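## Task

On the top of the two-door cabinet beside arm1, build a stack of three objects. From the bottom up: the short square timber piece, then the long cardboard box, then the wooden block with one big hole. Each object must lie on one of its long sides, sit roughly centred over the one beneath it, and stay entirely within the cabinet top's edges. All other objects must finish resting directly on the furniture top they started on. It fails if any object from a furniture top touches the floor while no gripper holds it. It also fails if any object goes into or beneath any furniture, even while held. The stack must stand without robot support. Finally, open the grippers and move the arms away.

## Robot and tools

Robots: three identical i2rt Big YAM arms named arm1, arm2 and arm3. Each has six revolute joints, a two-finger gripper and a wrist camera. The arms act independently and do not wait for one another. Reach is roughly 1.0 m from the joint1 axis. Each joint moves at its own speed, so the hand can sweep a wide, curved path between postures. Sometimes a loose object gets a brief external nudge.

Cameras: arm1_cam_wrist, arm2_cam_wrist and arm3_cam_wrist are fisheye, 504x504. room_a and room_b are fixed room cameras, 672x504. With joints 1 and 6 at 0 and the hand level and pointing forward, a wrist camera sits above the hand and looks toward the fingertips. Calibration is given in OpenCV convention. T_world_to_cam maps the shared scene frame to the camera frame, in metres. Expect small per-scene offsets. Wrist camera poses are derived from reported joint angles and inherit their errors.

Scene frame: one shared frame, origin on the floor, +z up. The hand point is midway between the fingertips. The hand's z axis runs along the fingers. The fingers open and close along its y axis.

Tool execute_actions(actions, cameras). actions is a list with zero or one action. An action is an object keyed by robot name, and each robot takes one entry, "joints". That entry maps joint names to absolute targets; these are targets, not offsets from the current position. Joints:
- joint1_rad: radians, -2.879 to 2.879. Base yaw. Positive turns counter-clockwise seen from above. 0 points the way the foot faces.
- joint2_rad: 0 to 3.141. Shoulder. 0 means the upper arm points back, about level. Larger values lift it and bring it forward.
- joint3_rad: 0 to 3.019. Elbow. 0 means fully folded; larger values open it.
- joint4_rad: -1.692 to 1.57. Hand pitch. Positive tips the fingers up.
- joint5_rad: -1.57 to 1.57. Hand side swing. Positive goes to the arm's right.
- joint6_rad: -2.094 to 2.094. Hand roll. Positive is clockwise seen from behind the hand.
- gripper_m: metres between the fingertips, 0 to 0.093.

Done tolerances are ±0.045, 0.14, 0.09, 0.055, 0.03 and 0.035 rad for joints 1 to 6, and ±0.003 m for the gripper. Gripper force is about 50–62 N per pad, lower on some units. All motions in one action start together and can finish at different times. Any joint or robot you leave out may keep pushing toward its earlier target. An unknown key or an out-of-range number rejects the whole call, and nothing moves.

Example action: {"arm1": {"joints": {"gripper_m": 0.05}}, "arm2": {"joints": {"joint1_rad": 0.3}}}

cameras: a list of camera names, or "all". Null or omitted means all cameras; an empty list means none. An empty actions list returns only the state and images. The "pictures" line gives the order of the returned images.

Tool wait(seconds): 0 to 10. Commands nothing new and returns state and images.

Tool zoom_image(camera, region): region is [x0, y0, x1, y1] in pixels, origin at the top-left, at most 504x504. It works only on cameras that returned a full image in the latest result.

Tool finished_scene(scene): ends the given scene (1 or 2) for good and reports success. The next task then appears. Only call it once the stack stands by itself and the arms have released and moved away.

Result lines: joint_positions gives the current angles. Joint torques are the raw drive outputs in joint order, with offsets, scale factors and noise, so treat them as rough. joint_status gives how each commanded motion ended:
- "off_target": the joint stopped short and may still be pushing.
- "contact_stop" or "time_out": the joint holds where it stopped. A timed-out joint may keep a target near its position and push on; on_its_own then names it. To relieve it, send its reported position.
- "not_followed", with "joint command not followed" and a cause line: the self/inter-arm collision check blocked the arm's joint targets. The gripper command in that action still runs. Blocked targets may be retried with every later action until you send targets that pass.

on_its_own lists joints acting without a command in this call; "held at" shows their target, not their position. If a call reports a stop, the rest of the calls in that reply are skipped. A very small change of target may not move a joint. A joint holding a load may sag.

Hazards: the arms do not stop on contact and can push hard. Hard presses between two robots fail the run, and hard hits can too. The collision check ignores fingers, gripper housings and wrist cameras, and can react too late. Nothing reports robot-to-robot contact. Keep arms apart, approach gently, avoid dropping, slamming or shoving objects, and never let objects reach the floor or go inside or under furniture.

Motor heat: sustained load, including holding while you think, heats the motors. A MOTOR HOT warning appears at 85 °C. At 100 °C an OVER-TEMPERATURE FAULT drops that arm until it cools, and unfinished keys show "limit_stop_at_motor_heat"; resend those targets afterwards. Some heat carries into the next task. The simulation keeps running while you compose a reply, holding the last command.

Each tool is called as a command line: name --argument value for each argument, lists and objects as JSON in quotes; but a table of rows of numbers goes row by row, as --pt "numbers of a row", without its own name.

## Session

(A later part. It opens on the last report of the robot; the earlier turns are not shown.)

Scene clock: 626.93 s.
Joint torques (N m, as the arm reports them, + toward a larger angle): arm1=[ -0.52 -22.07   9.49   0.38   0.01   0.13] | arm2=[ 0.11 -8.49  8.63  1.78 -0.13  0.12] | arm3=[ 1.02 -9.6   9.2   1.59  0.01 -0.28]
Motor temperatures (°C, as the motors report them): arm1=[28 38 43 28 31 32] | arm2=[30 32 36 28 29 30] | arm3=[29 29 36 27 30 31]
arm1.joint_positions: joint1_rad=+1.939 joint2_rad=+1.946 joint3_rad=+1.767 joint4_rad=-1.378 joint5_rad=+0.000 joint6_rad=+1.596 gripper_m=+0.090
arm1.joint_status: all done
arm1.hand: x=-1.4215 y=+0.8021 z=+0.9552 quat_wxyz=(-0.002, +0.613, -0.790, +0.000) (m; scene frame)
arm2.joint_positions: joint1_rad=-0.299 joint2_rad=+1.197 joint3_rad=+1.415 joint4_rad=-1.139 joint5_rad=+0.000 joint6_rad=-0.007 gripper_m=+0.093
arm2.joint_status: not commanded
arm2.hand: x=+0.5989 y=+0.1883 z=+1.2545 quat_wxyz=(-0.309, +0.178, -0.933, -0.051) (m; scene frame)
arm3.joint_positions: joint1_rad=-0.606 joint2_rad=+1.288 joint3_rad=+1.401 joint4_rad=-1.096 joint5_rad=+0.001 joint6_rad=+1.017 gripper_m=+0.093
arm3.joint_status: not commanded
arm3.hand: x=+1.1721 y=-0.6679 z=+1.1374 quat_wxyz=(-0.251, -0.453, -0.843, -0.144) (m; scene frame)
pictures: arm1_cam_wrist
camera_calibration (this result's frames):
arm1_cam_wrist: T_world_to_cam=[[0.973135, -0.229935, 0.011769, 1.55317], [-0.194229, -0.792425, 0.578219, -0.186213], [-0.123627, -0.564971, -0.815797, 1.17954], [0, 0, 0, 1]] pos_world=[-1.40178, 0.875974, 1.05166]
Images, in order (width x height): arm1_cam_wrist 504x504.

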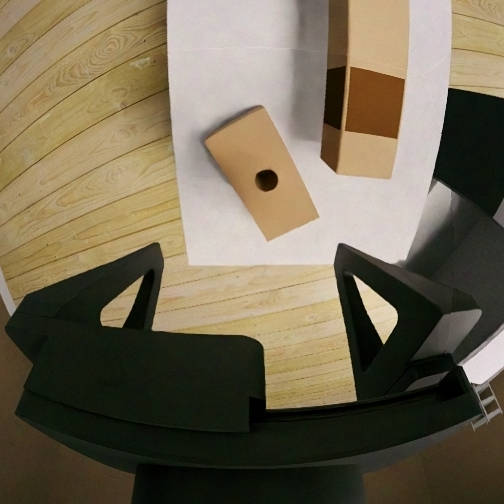

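execute_actions --actions '[{"arm1": {"joints": {"joint1_rad": 1.998, "joint3_rad": 1.505, "joint4_rad": -1.114, "joint6_rad": 1.124, "gripper_m": 0.076}}}]' --cameras '["arm1_cam_wrist"]'

Scene clock: 664.47 s.
Joint torques (N m, as the arm reports them, + toward a larger angle): arm1=[  0.09 -22.43   9.14   0.36   0.    -0.08] | arm2=[ 0.38 -9.08  8.69  1.89 -0.17  0.13] | arm3=[ 1.05 -9.86  9.27  1.68 -0.02 -0.25]
Motor temperatures (°C, as the motors report them): arm1=[28 38 41 28 31 32] | arm2=[30 32 36 28 29 30] | arm3=[29 29 36 27 30 31]
arm1.joint_positions: joint1_rad=+2.004 joint2_rad=+1.957 joint3_rad=+1.495 joint4_rad=-1.122 joint5_rad=+0.000 joint6_rad=+1.138 gripper_m=+0.076
arm1.joint_status: all done
arm1.hand: x=-1.3909 y=+0.7574 z=+0.8512 quat_wxyz=(-0.008, +0.796, -0.605, +0.012) (m; scene frame)
arm2.joint_positions: joint1_rad=-0.299 joint2_rad=+1.197 joint3_rad=+1.415 joint4_rad=-1.139 joint5_rad=+0.000 joint6_rad=-0.007 gripper_m=+0.093
arm2.joint_status: not commanded
arm2.hand: x=+0.5989 y=+0.1883 z=+1.2545 quat_wxyz=(-0.309, +0.178, -0.933, -0.051) (m; scene frame)
arm3.joint_positions: joint1_rad=-0.606 joint2_rad=+1.288 joint3_rad=+1.401 joint4_rad=-1.096 joint5_rad=+0.001 joint6_rad=+1.017 gripper_m=+0.093
arm3.joint_status: not commanded
arm3.hand: x=+1.1721 y=-0.6679 z=+1.1374 quat_wxyz=(-0.251, -0.453, -0.843, -0.144) (m; scene frame)
pictures: arm1_cam_wrist
camera_calibration (this result's frames):
arm1_cam_wrist: T_world_to_cam=[[0.957227, 0.286898, 0.0375009, 1.0789], [0.210629, -0.779815, 0.589512, 0.388477], [0.198373, -0.556398, -0.806889, 1.50699], [0, 0, 0, 1]] pos_world=[-1.41352, 0.831891, 0.946501]
Images, in order (width x height): arm1_cam_wrist 504x504.

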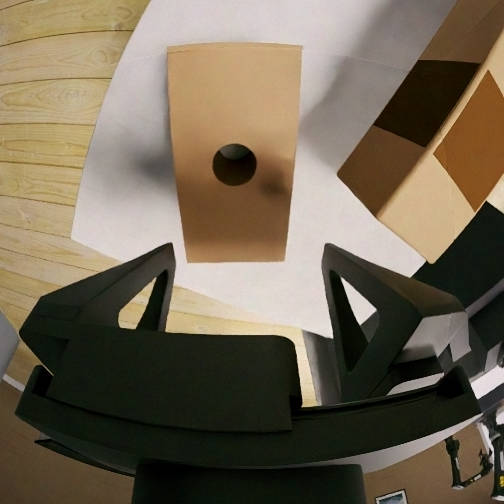

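execute_actions --actions '[{"arm1": {"joints": {"joint2_rad": 2.018, "joint3_rad": 1.49, "joint4_rad": -1.02, "gripper_m": 0.084}}}]' --cameras '["arm1_cam_wrist"]'

Scene clock: 675.37 s.
Joint torques (N m, as the arm reports them, + toward a larger angle): arm1=[ -0.12 -22.78   8.68   0.41   0.01  -0.14] | arm2=[ 0.19 -8.89  8.7   1.83 -0.19  0.13] | arm3=[ 0.57 -9.61  9.19  1.44 -0.01 -0.28]
Motor temperatures (°C, as the motors report them): arm1=[28 38 41 28 31 32] | arm2=[30 32 36 28 29 30] | arm3=[29 29 36 27 30 31]
arm1.joint_positions: joint1_rad=+2.004 joint2_rad=+2.021 joint3_rad=+1.483 joint4_rad=-1.029 joint5_rad=+0.000 joint6_rad=+1.138 gripper_m=+0.084
arm1.joint_status: all done
arm1.hand: x=-1.4014 y=+0.7592 z=+0.8119 quat_wxyz=(-0.004, +0.796, -0.605, +0.004) (m; scene frame)
arm2.joint_positions: joint1_rad=-0.299 joint2_rad=+1.197 joint3_rad=+1.415 joint4_rad=-1.139 joint5_rad=+0.000 joint6_rad=-0.007 gripper_m=+0.093
arm2.joint_status: not commanded
arm2.hand: x=+0.5989 y=+0.1883 z=+1.2545 quat_wxyz=(-0.309, +0.178, -0.933, -0.051) (m; scene frame)
arm3.joint_positions: joint1_rad=-0.606 joint2_rad=+1.288 joint3_rad=+1.401 joint4_rad=-1.096 joint5_rad=+0.001 joint6_rad=+1.017 gripper_m=+0.093
arm3.joint_status: not commanded
arm3.hand: x=+1.1721 y=-0.6679 z=+1.1374 quat_wxyz=(-0.251, -0.453, -0.843, -0.144) (m; scene frame)
pictures: arm1_cam_wrist
camera_calibration (this result's frames):
arm1_cam_wrist: T_world_to_cam=[[0.957525, 0.287605, 0.0206976, 1.10339], [0.222095, -0.78139, 0.583184, 0.437645], [0.1839, -0.553817, -0.812076, 1.46042], [0, 0, 0, 1]] pos_world=[-1.42229, 0.833436, 0.907906]
Images, in order (width x height): arm1_cam_wrist 504x504.

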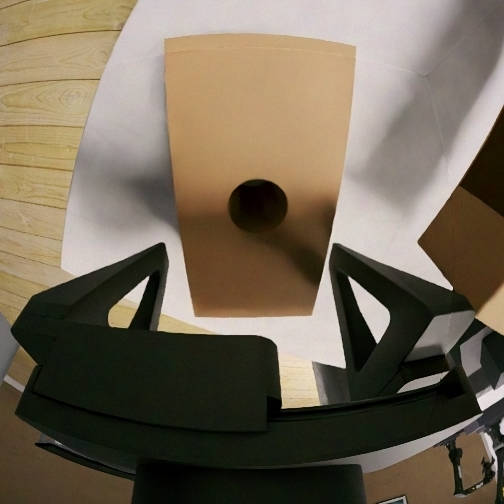

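execute_actions --actions '[{"arm1": {"joints": {"joint2_rad": 2.04, "gripper_m": 0.068}}}]' --cameras '[]'

execute_actions --actions '[{"arm1": {"joints": {"gripper_m": 0.045}}}]' --cameras '["arm1_cam_wrist"]'

Scene clock: 680.43 s.
Joint torques (N m, as the arm reports them, + toward a larger angle): arm1=[ -0.17 -21.48   8.44   0.4    0.01  -0.14] | arm2=[ 0.19 -8.5   8.72  1.78 -0.16  0.13] | arm3=[ 0.61 -9.44  9.32  1.59 -0.04 -0.26]
Motor temperatures (°C, as the motors report them): arm1=[28 38 41 28 31 32] | arm2=[30 32 36 28 29 30] | arm3=[29 29 37 27 30 31]
arm1.joint_positions: joint1_rad=+2.004 joint2_rad=+2.029 joint3_rad=+1.483 joint4_rad=-1.029 joint5_rad=+0.000 joint6_rad=+1.138 gripper_m=+0.068
arm1.joint_status: all done
arm1.hand: x=-1.4002 y=+0.7591 z=+0.8073 quat_wxyz=(-0.006, +0.796, -0.605, +0.008) (m; scene frame)
arm2.joint_positions: joint1_rad=-0.299 joint2_rad=+1.197 joint3_rad=+1.415 joint4_rad=-1.139 joint5_rad=+0.000 joint6_rad=-0.007 gripper_m=+0.093
arm2.joint_status: not commanded
arm2.hand: x=+0.5989 y=+0.1883 z=+1.2545 quat_wxyz=(-0.309, +0.178, -0.933, -0.051) (m; scene frame)
arm3.joint_positions: joint1_rad=-0.606 joint2_rad=+1.288 joint3_rad=+1.401 joint4_rad=-1.096 joint5_rad=+0.001 joint6_rad=+1.017 gripper_m=+0.093
arm3.joint_status: not commanded
arm3.hand: x=+1.1721 y=-0.6679 z=+1.1374 quat_wxyz=(-0.251, -0.453, -0.843, -0.144) (m; scene frame)
pictures: none
No camera images: the call's "cameras" was empty. Leave "cameras" out to get every camera's image.

Scene clock: 680.93 s.
Joint torques (N m, as the arm reports them, + toward a larger angle): arm1=[ -0.19 -21.35   8.48   0.35   0.    -0.13] | arm2=[ 0.58 -8.78  8.74  1.75 -0.16  0.15] | arm3=[ 0.23 -9.35  9.16  1.43  0.01 -0.31]
Motor temperatures (°C, as the motors report them): arm1=[28 38 41 28 31 32] | arm2=[30 32 36 28 29 30] | arm3=[29 29 37 27 30 31]
arm1.joint_positions: joint1_rad=+2.004 joint2_rad=+2.029 joint3_rad=+1.483 joint4_rad=-1.028 joint5_rad=+0.000 joint6_rad=+1.137 gripper_m=+0.060
arm1.joint_status: gripper_m off_target (ended at +0.060, target +0.045)
arm1.hand: x=-1.4004 y=+0.7591 z=+0.8073 quat_wxyz=(-0.006, +0.797, -0.605, +0.008) (m; scene frame)
arm2.joint_positions: joint1_rad=-0.299 joint2_rad=+1.197 joint3_rad=+1.415 joint4_rad=-1.139 joint5_rad=+0.000 joint6_rad=-0.007 gripper_m=+0.093
arm2.joint_status: not commanded
arm2.hand: x=+0.5989 y=+0.1883 z=+1.2545 quat_wxyz=(-0.309, +0.178, -0.933, -0.051) (m; scene frame)
arm3.joint_positions: joint1_rad=-0.606 joint2_rad=+1.288 joint3_rad=+1.401 joint4_rad=-1.096 joint5_rad=+0.001 joint6_rad=+1.017 gripper_m=+0.093
arm3.joint_status: not commanded
arm3.hand: x=+1.1721 y=-0.6679 z=+1.1374 quat_wxyz=(-0.251, -0.453, -0.843, -0.144) (m; scene frame)
pictures: arm1_cam_wrist
camera_calibration (this result's frames):
arm1_cam_wrist: T_world_to_cam=[[0.957132, 0.288339, 0.02755, 1.09594], [0.218267, -0.780504, 0.58581, 0.431866], [0.190415, -0.554684, -0.80998, 1.46448], [0, 0, 0, 1]] pos_world=[-1.42208, 0.833395, 0.903014]
Images, in order (width x height): arm1_cam_wrist 504x504.

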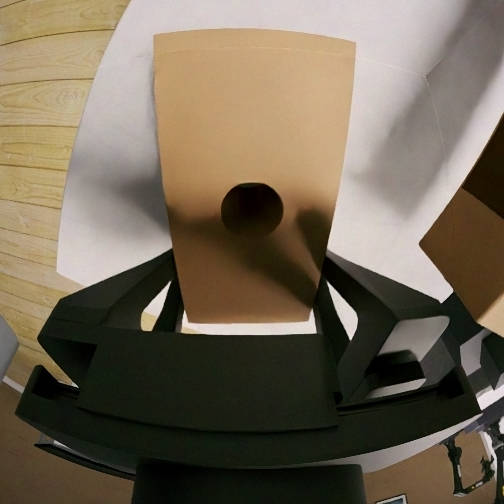

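execute_actions --actions '[{"arm1": {"joints": {"joint2_rad": 1.82, "joint3_rad": 1.60, "joint4_rad": -1.2}}}]' --cameras '[]'

execute_actions --actions '[{"arm1": {"joints": {"joint1_rad": 1.414, "joint2_rad": 1.905, "joint3_rad": 1.688, "joint4_rad": -1.31, "joint6_rad": 1.072}}}]' --cameras '["arm1_cam_wrist"]'

Scene clock: 694.13 s.
Joint torques (N m, as the arm reports them, + toward a larger angle): arm1=[ -0.17 -22.86  11.79   0.     0.02  -0.13] | arm2=[ 0.04 -8.57  8.71  1.75 -0.17  0.09] | arm3=[ 0.49 -9.78  9.25  1.59 -0.02 -0.27]
Motor temperatures (°C, as the motors report them): arm1=[28 38 41 28 31 32] | arm2=[30 32 36 28 29 30] | arm3=[29 29 37 27 30 31]
arm1.joint_positions: joint1_rad=+2.004 joint2_rad=+1.838 joint3_rad=+1.571 joint4_rad=-1.195 joint5_rad=-0.001 joint6_rad=+1.136 gripper_m=+0.060
arm1.joint_status: all done
arm1.hand: x=-1.4089 y=+0.7599 z=+0.9436 quat_wxyz=(+0.021, +0.796, -0.604, -0.041) (m; scene frame)
arm2.joint_positions: joint1_rad=-0.299 joint2_rad=+1.197 joint3_rad=+1.415 joint4_rad=-1.139 joint5_rad=+0.000 joint6_rad=-0.007 gripper_m=+0.093
arm2.joint_status: not commanded
arm2.hand: x=+0.5989 y=+0.1883 z=+1.2545 quat_wxyz=(-0.309, +0.178, -0.933, -0.051) (m; scene frame)
arm3.joint_positions: joint1_rad=-0.606 joint2_rad=+1.288 joint3_rad=+1.401 joint4_rad=-1.096 joint5_rad=+0.001 joint6_rad=+1.017 gripper_m=+0.093
arm3.joint_status: not commanded
arm3.hand: x=+1.1721 y=-0.6679 z=+1.1374 quat_wxyz=(-0.251, -0.453, -0.843, -0.144) (m; scene frame)
pictures: none
No camera images: the call's "cameras" was empty. Leave "cameras" out to get every camera's image.

Scene clock: 695.87 s.
Joint torques (N m, as the arm reports them, + toward a larger angle): arm1=[ -0.98 -24.29  13.34  -0.31   0.09  -0.12] | arm2=[ 0.36 -8.89  8.63  1.74 -0.13  0.13] | arm3=[ 0.78 -9.76  9.38  1.59 -0.03 -0.25]
Motor temperatures (°C, as the motors report them): arm1=[28 38 41 28 31 32] | arm2=[30 32 36 28 29 30] | arm3=[29 29 37 27 30 31]
arm1.joint_positions: joint1_rad=+1.423 joint2_rad=+1.932 joint3_rad=+1.638 joint4_rad=-1.302 joint5_rad=-0.003 joint6_rad=+1.084 gripper_m=+0.060
arm1.joint_status: all done
arm1.hand: x=-1.2598 y=+1.0570 z=+0.9183 quat_wxyz=(-0.007, +0.611, -0.791, +0.017) (m; scene frame)
arm2.joint_positions: joint1_rad=-0.299 joint2_rad=+1.197 joint3_rad=+1.415 joint4_rad=-1.139 joint5_rad=+0.000 joint6_rad=-0.007 gripper_m=+0.093
arm2.joint_status: not commanded
arm2.hand: x=+0.5989 y=+0.1883 z=+1.2545 quat_wxyz=(-0.309, +0.178, -0.933, -0.051) (m; scene frame)
arm3.joint_positions: joint1_rad=-0.606 joint2_rad=+1.288 joint3_rad=+1.401 joint4_rad=-1.096 joint5_rad=+0.001 joint6_rad=+1.017 gripper_m=+0.093
arm3.joint_status: not commanded
arm3.hand: x=+1.1721 y=-0.6679 z=+1.1374 quat_wxyz=(-0.251, -0.453, -0.843, -0.144) (m; scene frame)
pictures: arm1_cam_wrist
camera_calibration (this result's frames):
arm1_cam_wrist: T_world_to_cam=[[0.971404, -0.232954, 0.0459035, 1.42458], [-0.214612, -0.778764, 0.589464, 0.0181108], [-0.10157, -0.582459, -0.806489, 1.35117], [0, 0, 0, 1]] pos_world=[-1.24272, 1.13296, 1.01363]
Images, in order (width x height): arm1_cam_wrist 504x504.

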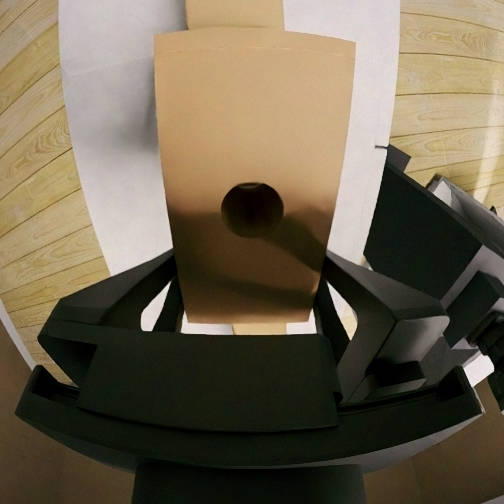

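execute_actions --actions '[{"arm1": {"joints": {"joint1_rad": 1.402, "joint3_rad": 1.615, "joint4_rad": -1.225}}}]' --cameras '["arm1_cam_wrist"]'

Scene clock: 704.43 s.
Joint torques (N m, as the arm reports them, + toward a larger angle): arm1=[ -0.47 -23.93  10.27   0.48   0.08  -0.13] | arm2=[-0.03 -8.29  8.66  1.76 -0.15  0.14] | arm3=[ 0.3  -9.43  9.25  1.51 -0.02 -0.29]
Motor temperatures (°C, as the motors report them): arm1=[28 38 42 28 31 32] | arm2=[30 32 36 28 29 30] | arm3=[29 29 37 27 30 31]
arm1.joint_positions: joint1_rad=+1.410 joint2_rad=+1.931 joint3_rad=+1.600 joint4_rad=-1.235 joint5_rad=-0.003 joint6_rad=+1.084 gripper_m=+0.060
arm1.joint_status: all done
arm1.hand: x=-1.2564 y=+1.0646 z=+0.9046 quat_wxyz=(-0.005, +0.606, -0.796, +0.003) (m; scene frame)
arm2.joint_positions: joint1_rad=-0.299 joint2_rad=+1.197 joint3_rad=+1.415 joint4_rad=-1.139 joint5_rad=+0.000 joint6_rad=-0.007 gripper_m=+0.093
arm2.joint_status: not commanded
arm2.hand: x=+0.5989 y=+0.1883 z=+1.2545 quat_wxyz=(-0.309, +0.178, -0.933, -0.051) (m; scene frame)
arm3.joint_positions: joint1_rad=-0.606 joint2_rad=+1.288 joint3_rad=+1.401 joint4_rad=-1.096 joint5_rad=+0.001 joint6_rad=+1.017 gripper_m=+0.093
arm3.joint_status: not commanded
arm3.hand: x=+1.1721 y=-0.6679 z=+1.1374 quat_wxyz=(-0.251, -0.453, -0.843, -0.144) (m; scene frame)
pictures: arm1_cam_wrist
camera_calibration (this result's frames):
arm1_cam_wrist: T_world_to_cam=[[0.969013, -0.246238, 0.0195115, 1.45868], [-0.211903, -0.788102, 0.57792, 0.0566243], [-0.126929, -0.564147, -0.81586, 1.30205], [0, 0, 0, 1]] pos_world=[-1.23621, 1.13835, 1.0011]
Images, in order (width x height): arm1_cam_wrist 504x504.

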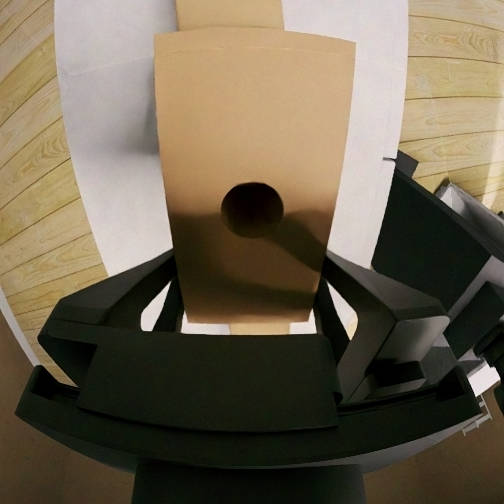

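execute_actions --actions '[{"arm1": {"joints": {"joint3_rad": 1.60, "joint4_rad": -1.215, "joint6_rad": 1.005}}}]' --cameras '["arm1_cam_wrist"]'

Scene clock: 719.77 s.
Joint torques (N m, as the arm reports them, + toward a larger angle): arm1=[ -0.53 -24.16   9.2    0.59   0.09  -0.15] | arm2=[ 0.27 -8.87  8.77  1.72 -0.14  0.14] | arm3=[ 0.59 -9.47  9.25  1.63 -0.05 -0.26]
Motor temperatures (°C, as the motors report them): arm1=[28 38 42 28 31 32] | arm2=[30 32 36 28 29 30] | arm3=[29 29 37 27 30 31]
arm1.joint_positions: joint1_rad=+1.410 joint2_rad=+1.930 joint3_rad=+1.596 joint4_rad=-1.228 joint5_rad=-0.003 joint6_rad=+1.021 gripper_m=+0.060
arm1.joint_status: all done
arm1.hand: x=-1.2565 y=+1.0647 z=+0.9038 quat_wxyz=(-0.005, +0.631, -0.776, +0.001) (m; scene frame)
arm2.joint_positions: joint1_rad=-0.299 joint2_rad=+1.197 joint3_rad=+1.415 joint4_rad=-1.139 joint5_rad=+0.000 joint6_rad=-0.007 gripper_m=+0.093
arm2.joint_status: not commanded
arm2.hand: x=+0.5989 y=+0.1883 z=+1.2545 quat_wxyz=(-0.309, +0.178, -0.933, -0.051) (m; scene frame)
arm3.joint_positions: joint1_rad=-0.606 joint2_rad=+1.288 joint3_rad=+1.401 joint4_rad=-1.096 joint5_rad=+0.001 joint6_rad=+1.017 gripper_m=+0.093
arm3.joint_status: not commanded
arm3.hand: x=+1.1721 y=-0.6679 z=+1.1374 quat_wxyz=(-0.251, -0.453, -0.843, -0.144) (m; scene frame)
pictures: arm1_cam_wrist
camera_calibration (this result's frames):
arm1_cam_wrist: T_world_to_cam=[[0.982638, -0.184791, 0.0165603, 1.4132], [-0.160353, -0.800995, 0.576796, 0.136719], [-0.0933222, -0.569438, -0.81672, 1.35003], [0, 0, 0, 1]] pos_world=[-1.24075, 1.13942, 1.00033]
Images, in order (width x height): arm1_cam_wrist 504x504.

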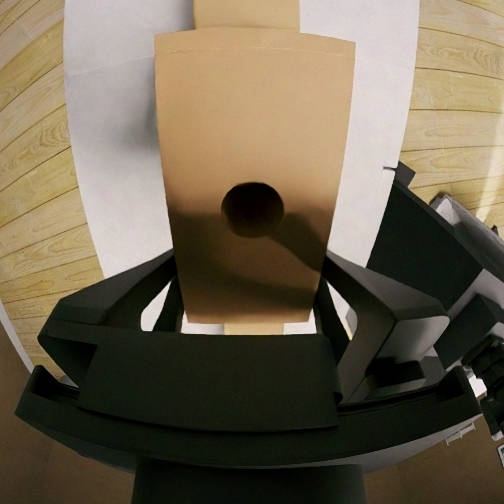

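execute_actions --actions '[{"arm1": {"joints": {"joint3_rad": 1.583}}}]' --cameras '[]'

Scene clock: 722.37 s.
Joint torques (N m, as the arm reports them, + toward a larger angle): arm1=[ -0.55 -23.39   8.71   0.36   0.09  -0.15] | arm2=[-0.06 -8.64  8.64  1.75 -0.17  0.14] | arm3=[ 0.45 -9.16  9.4   1.63 -0.01 -0.25]
Motor temperatures (°C, as the motors report them): arm1=[28 38 42 28 31 32] | arm2=[30 32 36 28 29 30] | arm3=[29 29 37 27 30 31]
arm1.joint_positions: joint1_rad=+1.410 joint2_rad=+1.923 joint3_rad=+1.583 joint4_rad=-1.222 joint5_rad=-0.003 joint6_rad=+1.020 gripper_m=+0.060
arm1.joint_status: all done
arm1.hand: x=-1.2544 y=+1.0628 z=+0.9032 quat_wxyz=(-0.005, +0.631, -0.776, +0.001) (m; scene frame)
arm2.joint_positions: joint1_rad=-0.299 joint2_rad=+1.197 joint3_rad=+1.415 joint4_rad=-1.139 joint5_rad=+0.000 joint6_rad=-0.007 gripper_m=+0.093
arm2.joint_status: not commanded
arm2.hand: x=+0.5989 y=+0.1883 z=+1.2545 quat_wxyz=(-0.309, +0.178, -0.933, -0.051) (m; scene frame)
arm3.joint_positions: joint1_rad=-0.606 joint2_rad=+1.288 joint3_rad=+1.401 joint4_rad=-1.096 joint5_rad=+0.001 joint6_rad=+1.017 gripper_m=+0.093
arm3.joint_status: not commanded
arm3.hand: x=+1.1721 y=-0.6679 z=+1.1374 quat_wxyz=(-0.251, -0.453, -0.843, -0.144) (m; scene frame)
pictures: none
No camera images: the call's "cameras" was empty. Leave "cameras" out to get every camera's image.

Contact (z stayed, j2 backed off). Release and lift.

execute_actions --actions '[{"arm1": {"joints": {"gripper_m": 0.085}}}]' --cameras '[]'

execute_actions --actions '[{"arm1": {"joints": {"joint2_rad": 1.68}}}]' --cameras '["arm1_cam_wrist", "room_a", "room_b"]'

Scene clock: 724.57 s.
Joint torques (N m, as the arm reports them, + toward a larger angle): arm1=[ -0.64 -23.13   8.99   0.36   0.07  -0.14] | arm2=[ 0.32 -8.78  8.61  1.81 -0.16  0.13] | arm3=[ 1.01 -9.77  9.34  1.69  0.02 -0.28]
Motor temperatures (°C, as the motors report them): arm1=[28 38 42 28 31 32] | arm2=[30 32 36 28 29 30] | arm3=[29 29 37 27 30 31]
arm1.joint_positions: joint1_rad=+1.410 joint2_rad=+1.923 joint3_rad=+1.581 joint4_rad=-1.222 joint5_rad=-0.002 joint6_rad=+1.019 gripper_m=+0.085
arm1.joint_status: all done
arm1.hand: x=-1.2536 y=+1.0622 z=+0.9025 quat_wxyz=(-0.005, +0.631, -0.775, +0.002) (m; scene frame)
arm2.joint_positions: joint1_rad=-0.299 joint2_rad=+1.197 joint3_rad=+1.415 joint4_rad=-1.139 joint5_rad=+0.000 joint6_rad=-0.007 gripper_m=+0.093
arm2.joint_status: not commanded
arm2.hand: x=+0.5989 y=+0.1883 z=+1.2545 quat_wxyz=(-0.309, +0.178, -0.933, -0.051) (m; scene frame)
arm3.joint_positions: joint1_rad=-0.606 joint2_rad=+1.288 joint3_rad=+1.401 joint4_rad=-1.096 joint5_rad=+0.001 joint6_rad=+1.017 gripper_m=+0.093
arm3.joint_status: not commanded
arm3.hand: x=+1.1721 y=-0.6679 z=+1.1374 quat_wxyz=(-0.251, -0.453, -0.843, -0.144) (m; scene frame)
pictures: none
No camera images: the call's "cameras" was empty. Leave "cameras" out to get every camera's image.

Scene clock: 725.90 s.
Joint torques (N m, as the arm reports them, + toward a larger angle): arm1=[ -0.43 -18.56  11.06   0.77   0.05  -0.16] | arm2=[ 0.23 -8.79  8.6   1.8  -0.17  0.09] | arm3=[ 0.72 -9.45  9.3   1.54 -0.01 -0.29]
Motor temperatures (°C, as the motors report them): arm1=[28 38 42 28 31 32] | arm2=[30 32 36 28 29 30] | arm3=[29 29 37 27 30 31]
arm1.joint_positions: joint1_rad=+1.410 joint2_rad=+1.682 joint3_rad=+1.567 joint4_rad=-1.222 joint5_rad=-0.002 joint6_rad=+1.019 gripper_m=+0.085
arm1.joint_status: all done
arm1.hand: x=-1.2485 y=+1.0554 z=+1.0305 quat_wxyz=(+0.010, +0.628, -0.770, -0.111) (m; scene frame)
arm2.joint_positions: joint1_rad=-0.299 joint2_rad=+1.197 joint3_rad=+1.415 joint4_rad=-1.139 joint5_rad=+0.000 joint6_rad=-0.007 gripper_m=+0.093
arm2.joint_status: not commanded
arm2.hand: x=+0.5989 y=+0.1883 z=+1.2545 quat_wxyz=(-0.309, +0.178, -0.933, -0.051) (m; scene frame)
arm3.joint_positions: joint1_rad=-0.606 joint2_rad=+1.288 joint3_rad=+1.401 joint4_rad=-1.096 joint5_rad=+0.001 joint6_rad=+1.017 gripper_m=+0.093
arm3.joint_status: not commanded
arm3.hand: x=+1.1721 y=-0.6679 z=+1.1374 quat_wxyz=(-0.251, -0.453, -0.843, -0.144) (m; scene frame)
pictures: arm1_cam_wrist, room_a, room_b
camera_calibration (this result's frames):
arm1_cam_wrist: T_world_to_cam=[[0.970854, -0.167973, -0.170961, 1.56225], [-0.071025, -0.882908, 0.464142, 0.371484], [-0.228906, -0.438472, -0.869105, 1.19539], [0, 0, 0, 1]] pos_world=[-1.2167, 1.11455, 1.13359]
Images, in order (width x height): arm1_cam_wrist 504x504, room_a 672x504, room_b 672x504.

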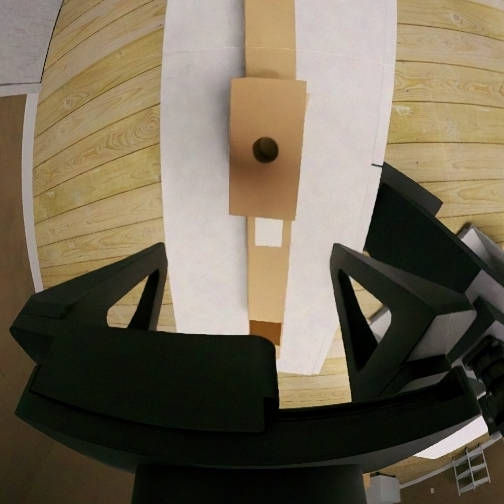

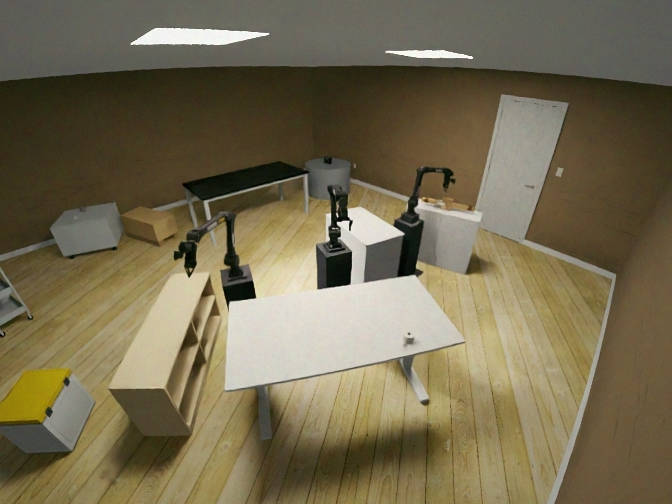

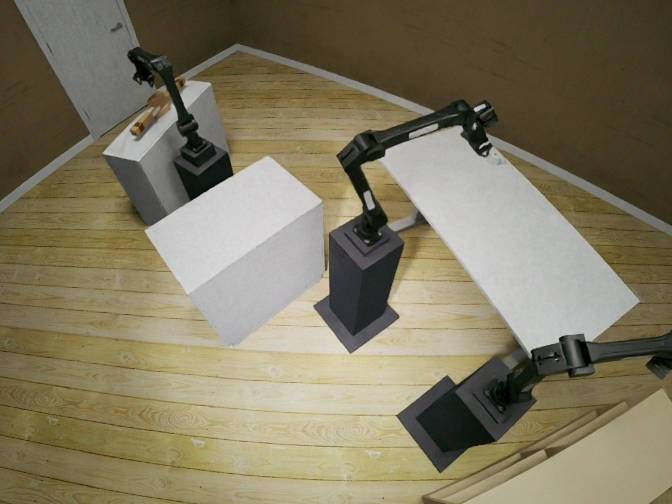

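zoom_image --camera "room_a" --region '[390, 150, 510, 240]'

zoom_image --camera "room_b" --region '[90, 40, 250, 180]'

Region (390, 150, 510, 240) of room_a's 672x504 image, scaled by 4.200, with more detail than that image has; it fills the top 378 rows of this view, and the rest is white.

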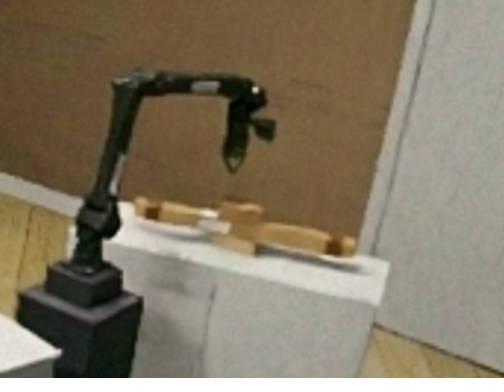

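Region (90, 40, 250, 180) of room_b's 672x504 image, scaled by 3.150, with more detail than that image has; it fills the top 441 rows of this view, and the rest is white.

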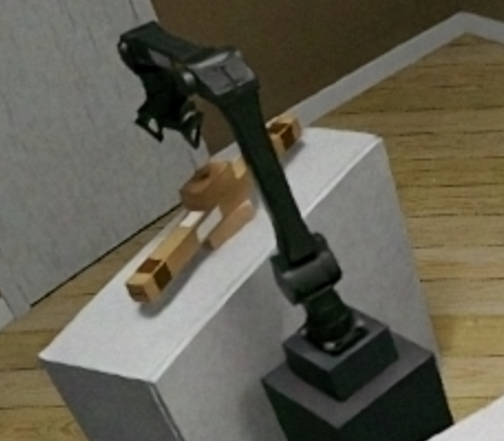

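execute_actions --actions '[{"arm1": {"joints": {"joint2_rad": 1.35}}}]' --cameras '[]'

finished_scene --scene 1

Scene clock: 732.93 s.
Joint torques (N m, as the arm reports them, + toward a larger angle): arm1=[ -0.44 -14.87  11.78   1.24   0.04  -0.18] | arm2=[ 0.58 -8.32  8.75  1.87 -0.16  0.13] | arm3=[ 0.65 -8.89  9.25  1.53 -0.03 -0.27]
Motor temperatures (°C, as the motors report them): arm1=[28 38 42 28 31 32] | arm2=[30 32 36 28 29 30] | arm3=[29 29 37 27 30 31]
arm1.joint_positions: joint1_rad=+1.410 joint2_rad=+1.361 joint3_rad=+1.565 joint4_rad=-1.222 joint5_rad=-0.002 joint6_rad=+1.019 gripper_m=+0.085
arm1.joint_status: all done
arm1.hand: x=-1.2111 y=+1.0175 z=+1.1980 quat_wxyz=(+0.030, +0.610, -0.746, -0.266) (m; scene frame)
arm2.joint_positions: joint1_rad=-0.299 joint2_rad=+1.197 joint3_rad=+1.415 joint4_rad=-1.139 joint5_rad=+0.000 joint6_rad=-0.007 gripper_m=+0.093
arm2.joint_status: not commanded
arm2.hand: x=+0.5989 y=+0.1883 z=+1.2545 quat_wxyz=(-0.309, +0.178, -0.933, -0.051) (m; scene frame)
arm3.joint_positions: joint1_rad=-0.606 joint2_rad=+1.288 joint3_rad=+1.401 joint4_rad=-1.096 joint5_rad=+0.001 joint6_rad=+1.017 gripper_m=+0.093
arm3.joint_status: not commanded
arm3.hand: x=+1.1721 y=-0.6679 z=+1.1374 quat_wxyz=(-0.251, -0.453, -0.843, -0.144) (m; scene frame)
pictures: none
No camera images: the call's "cameras" was empty. Leave "cameras" out to get every camera's image.

The scene is finished: the task was done.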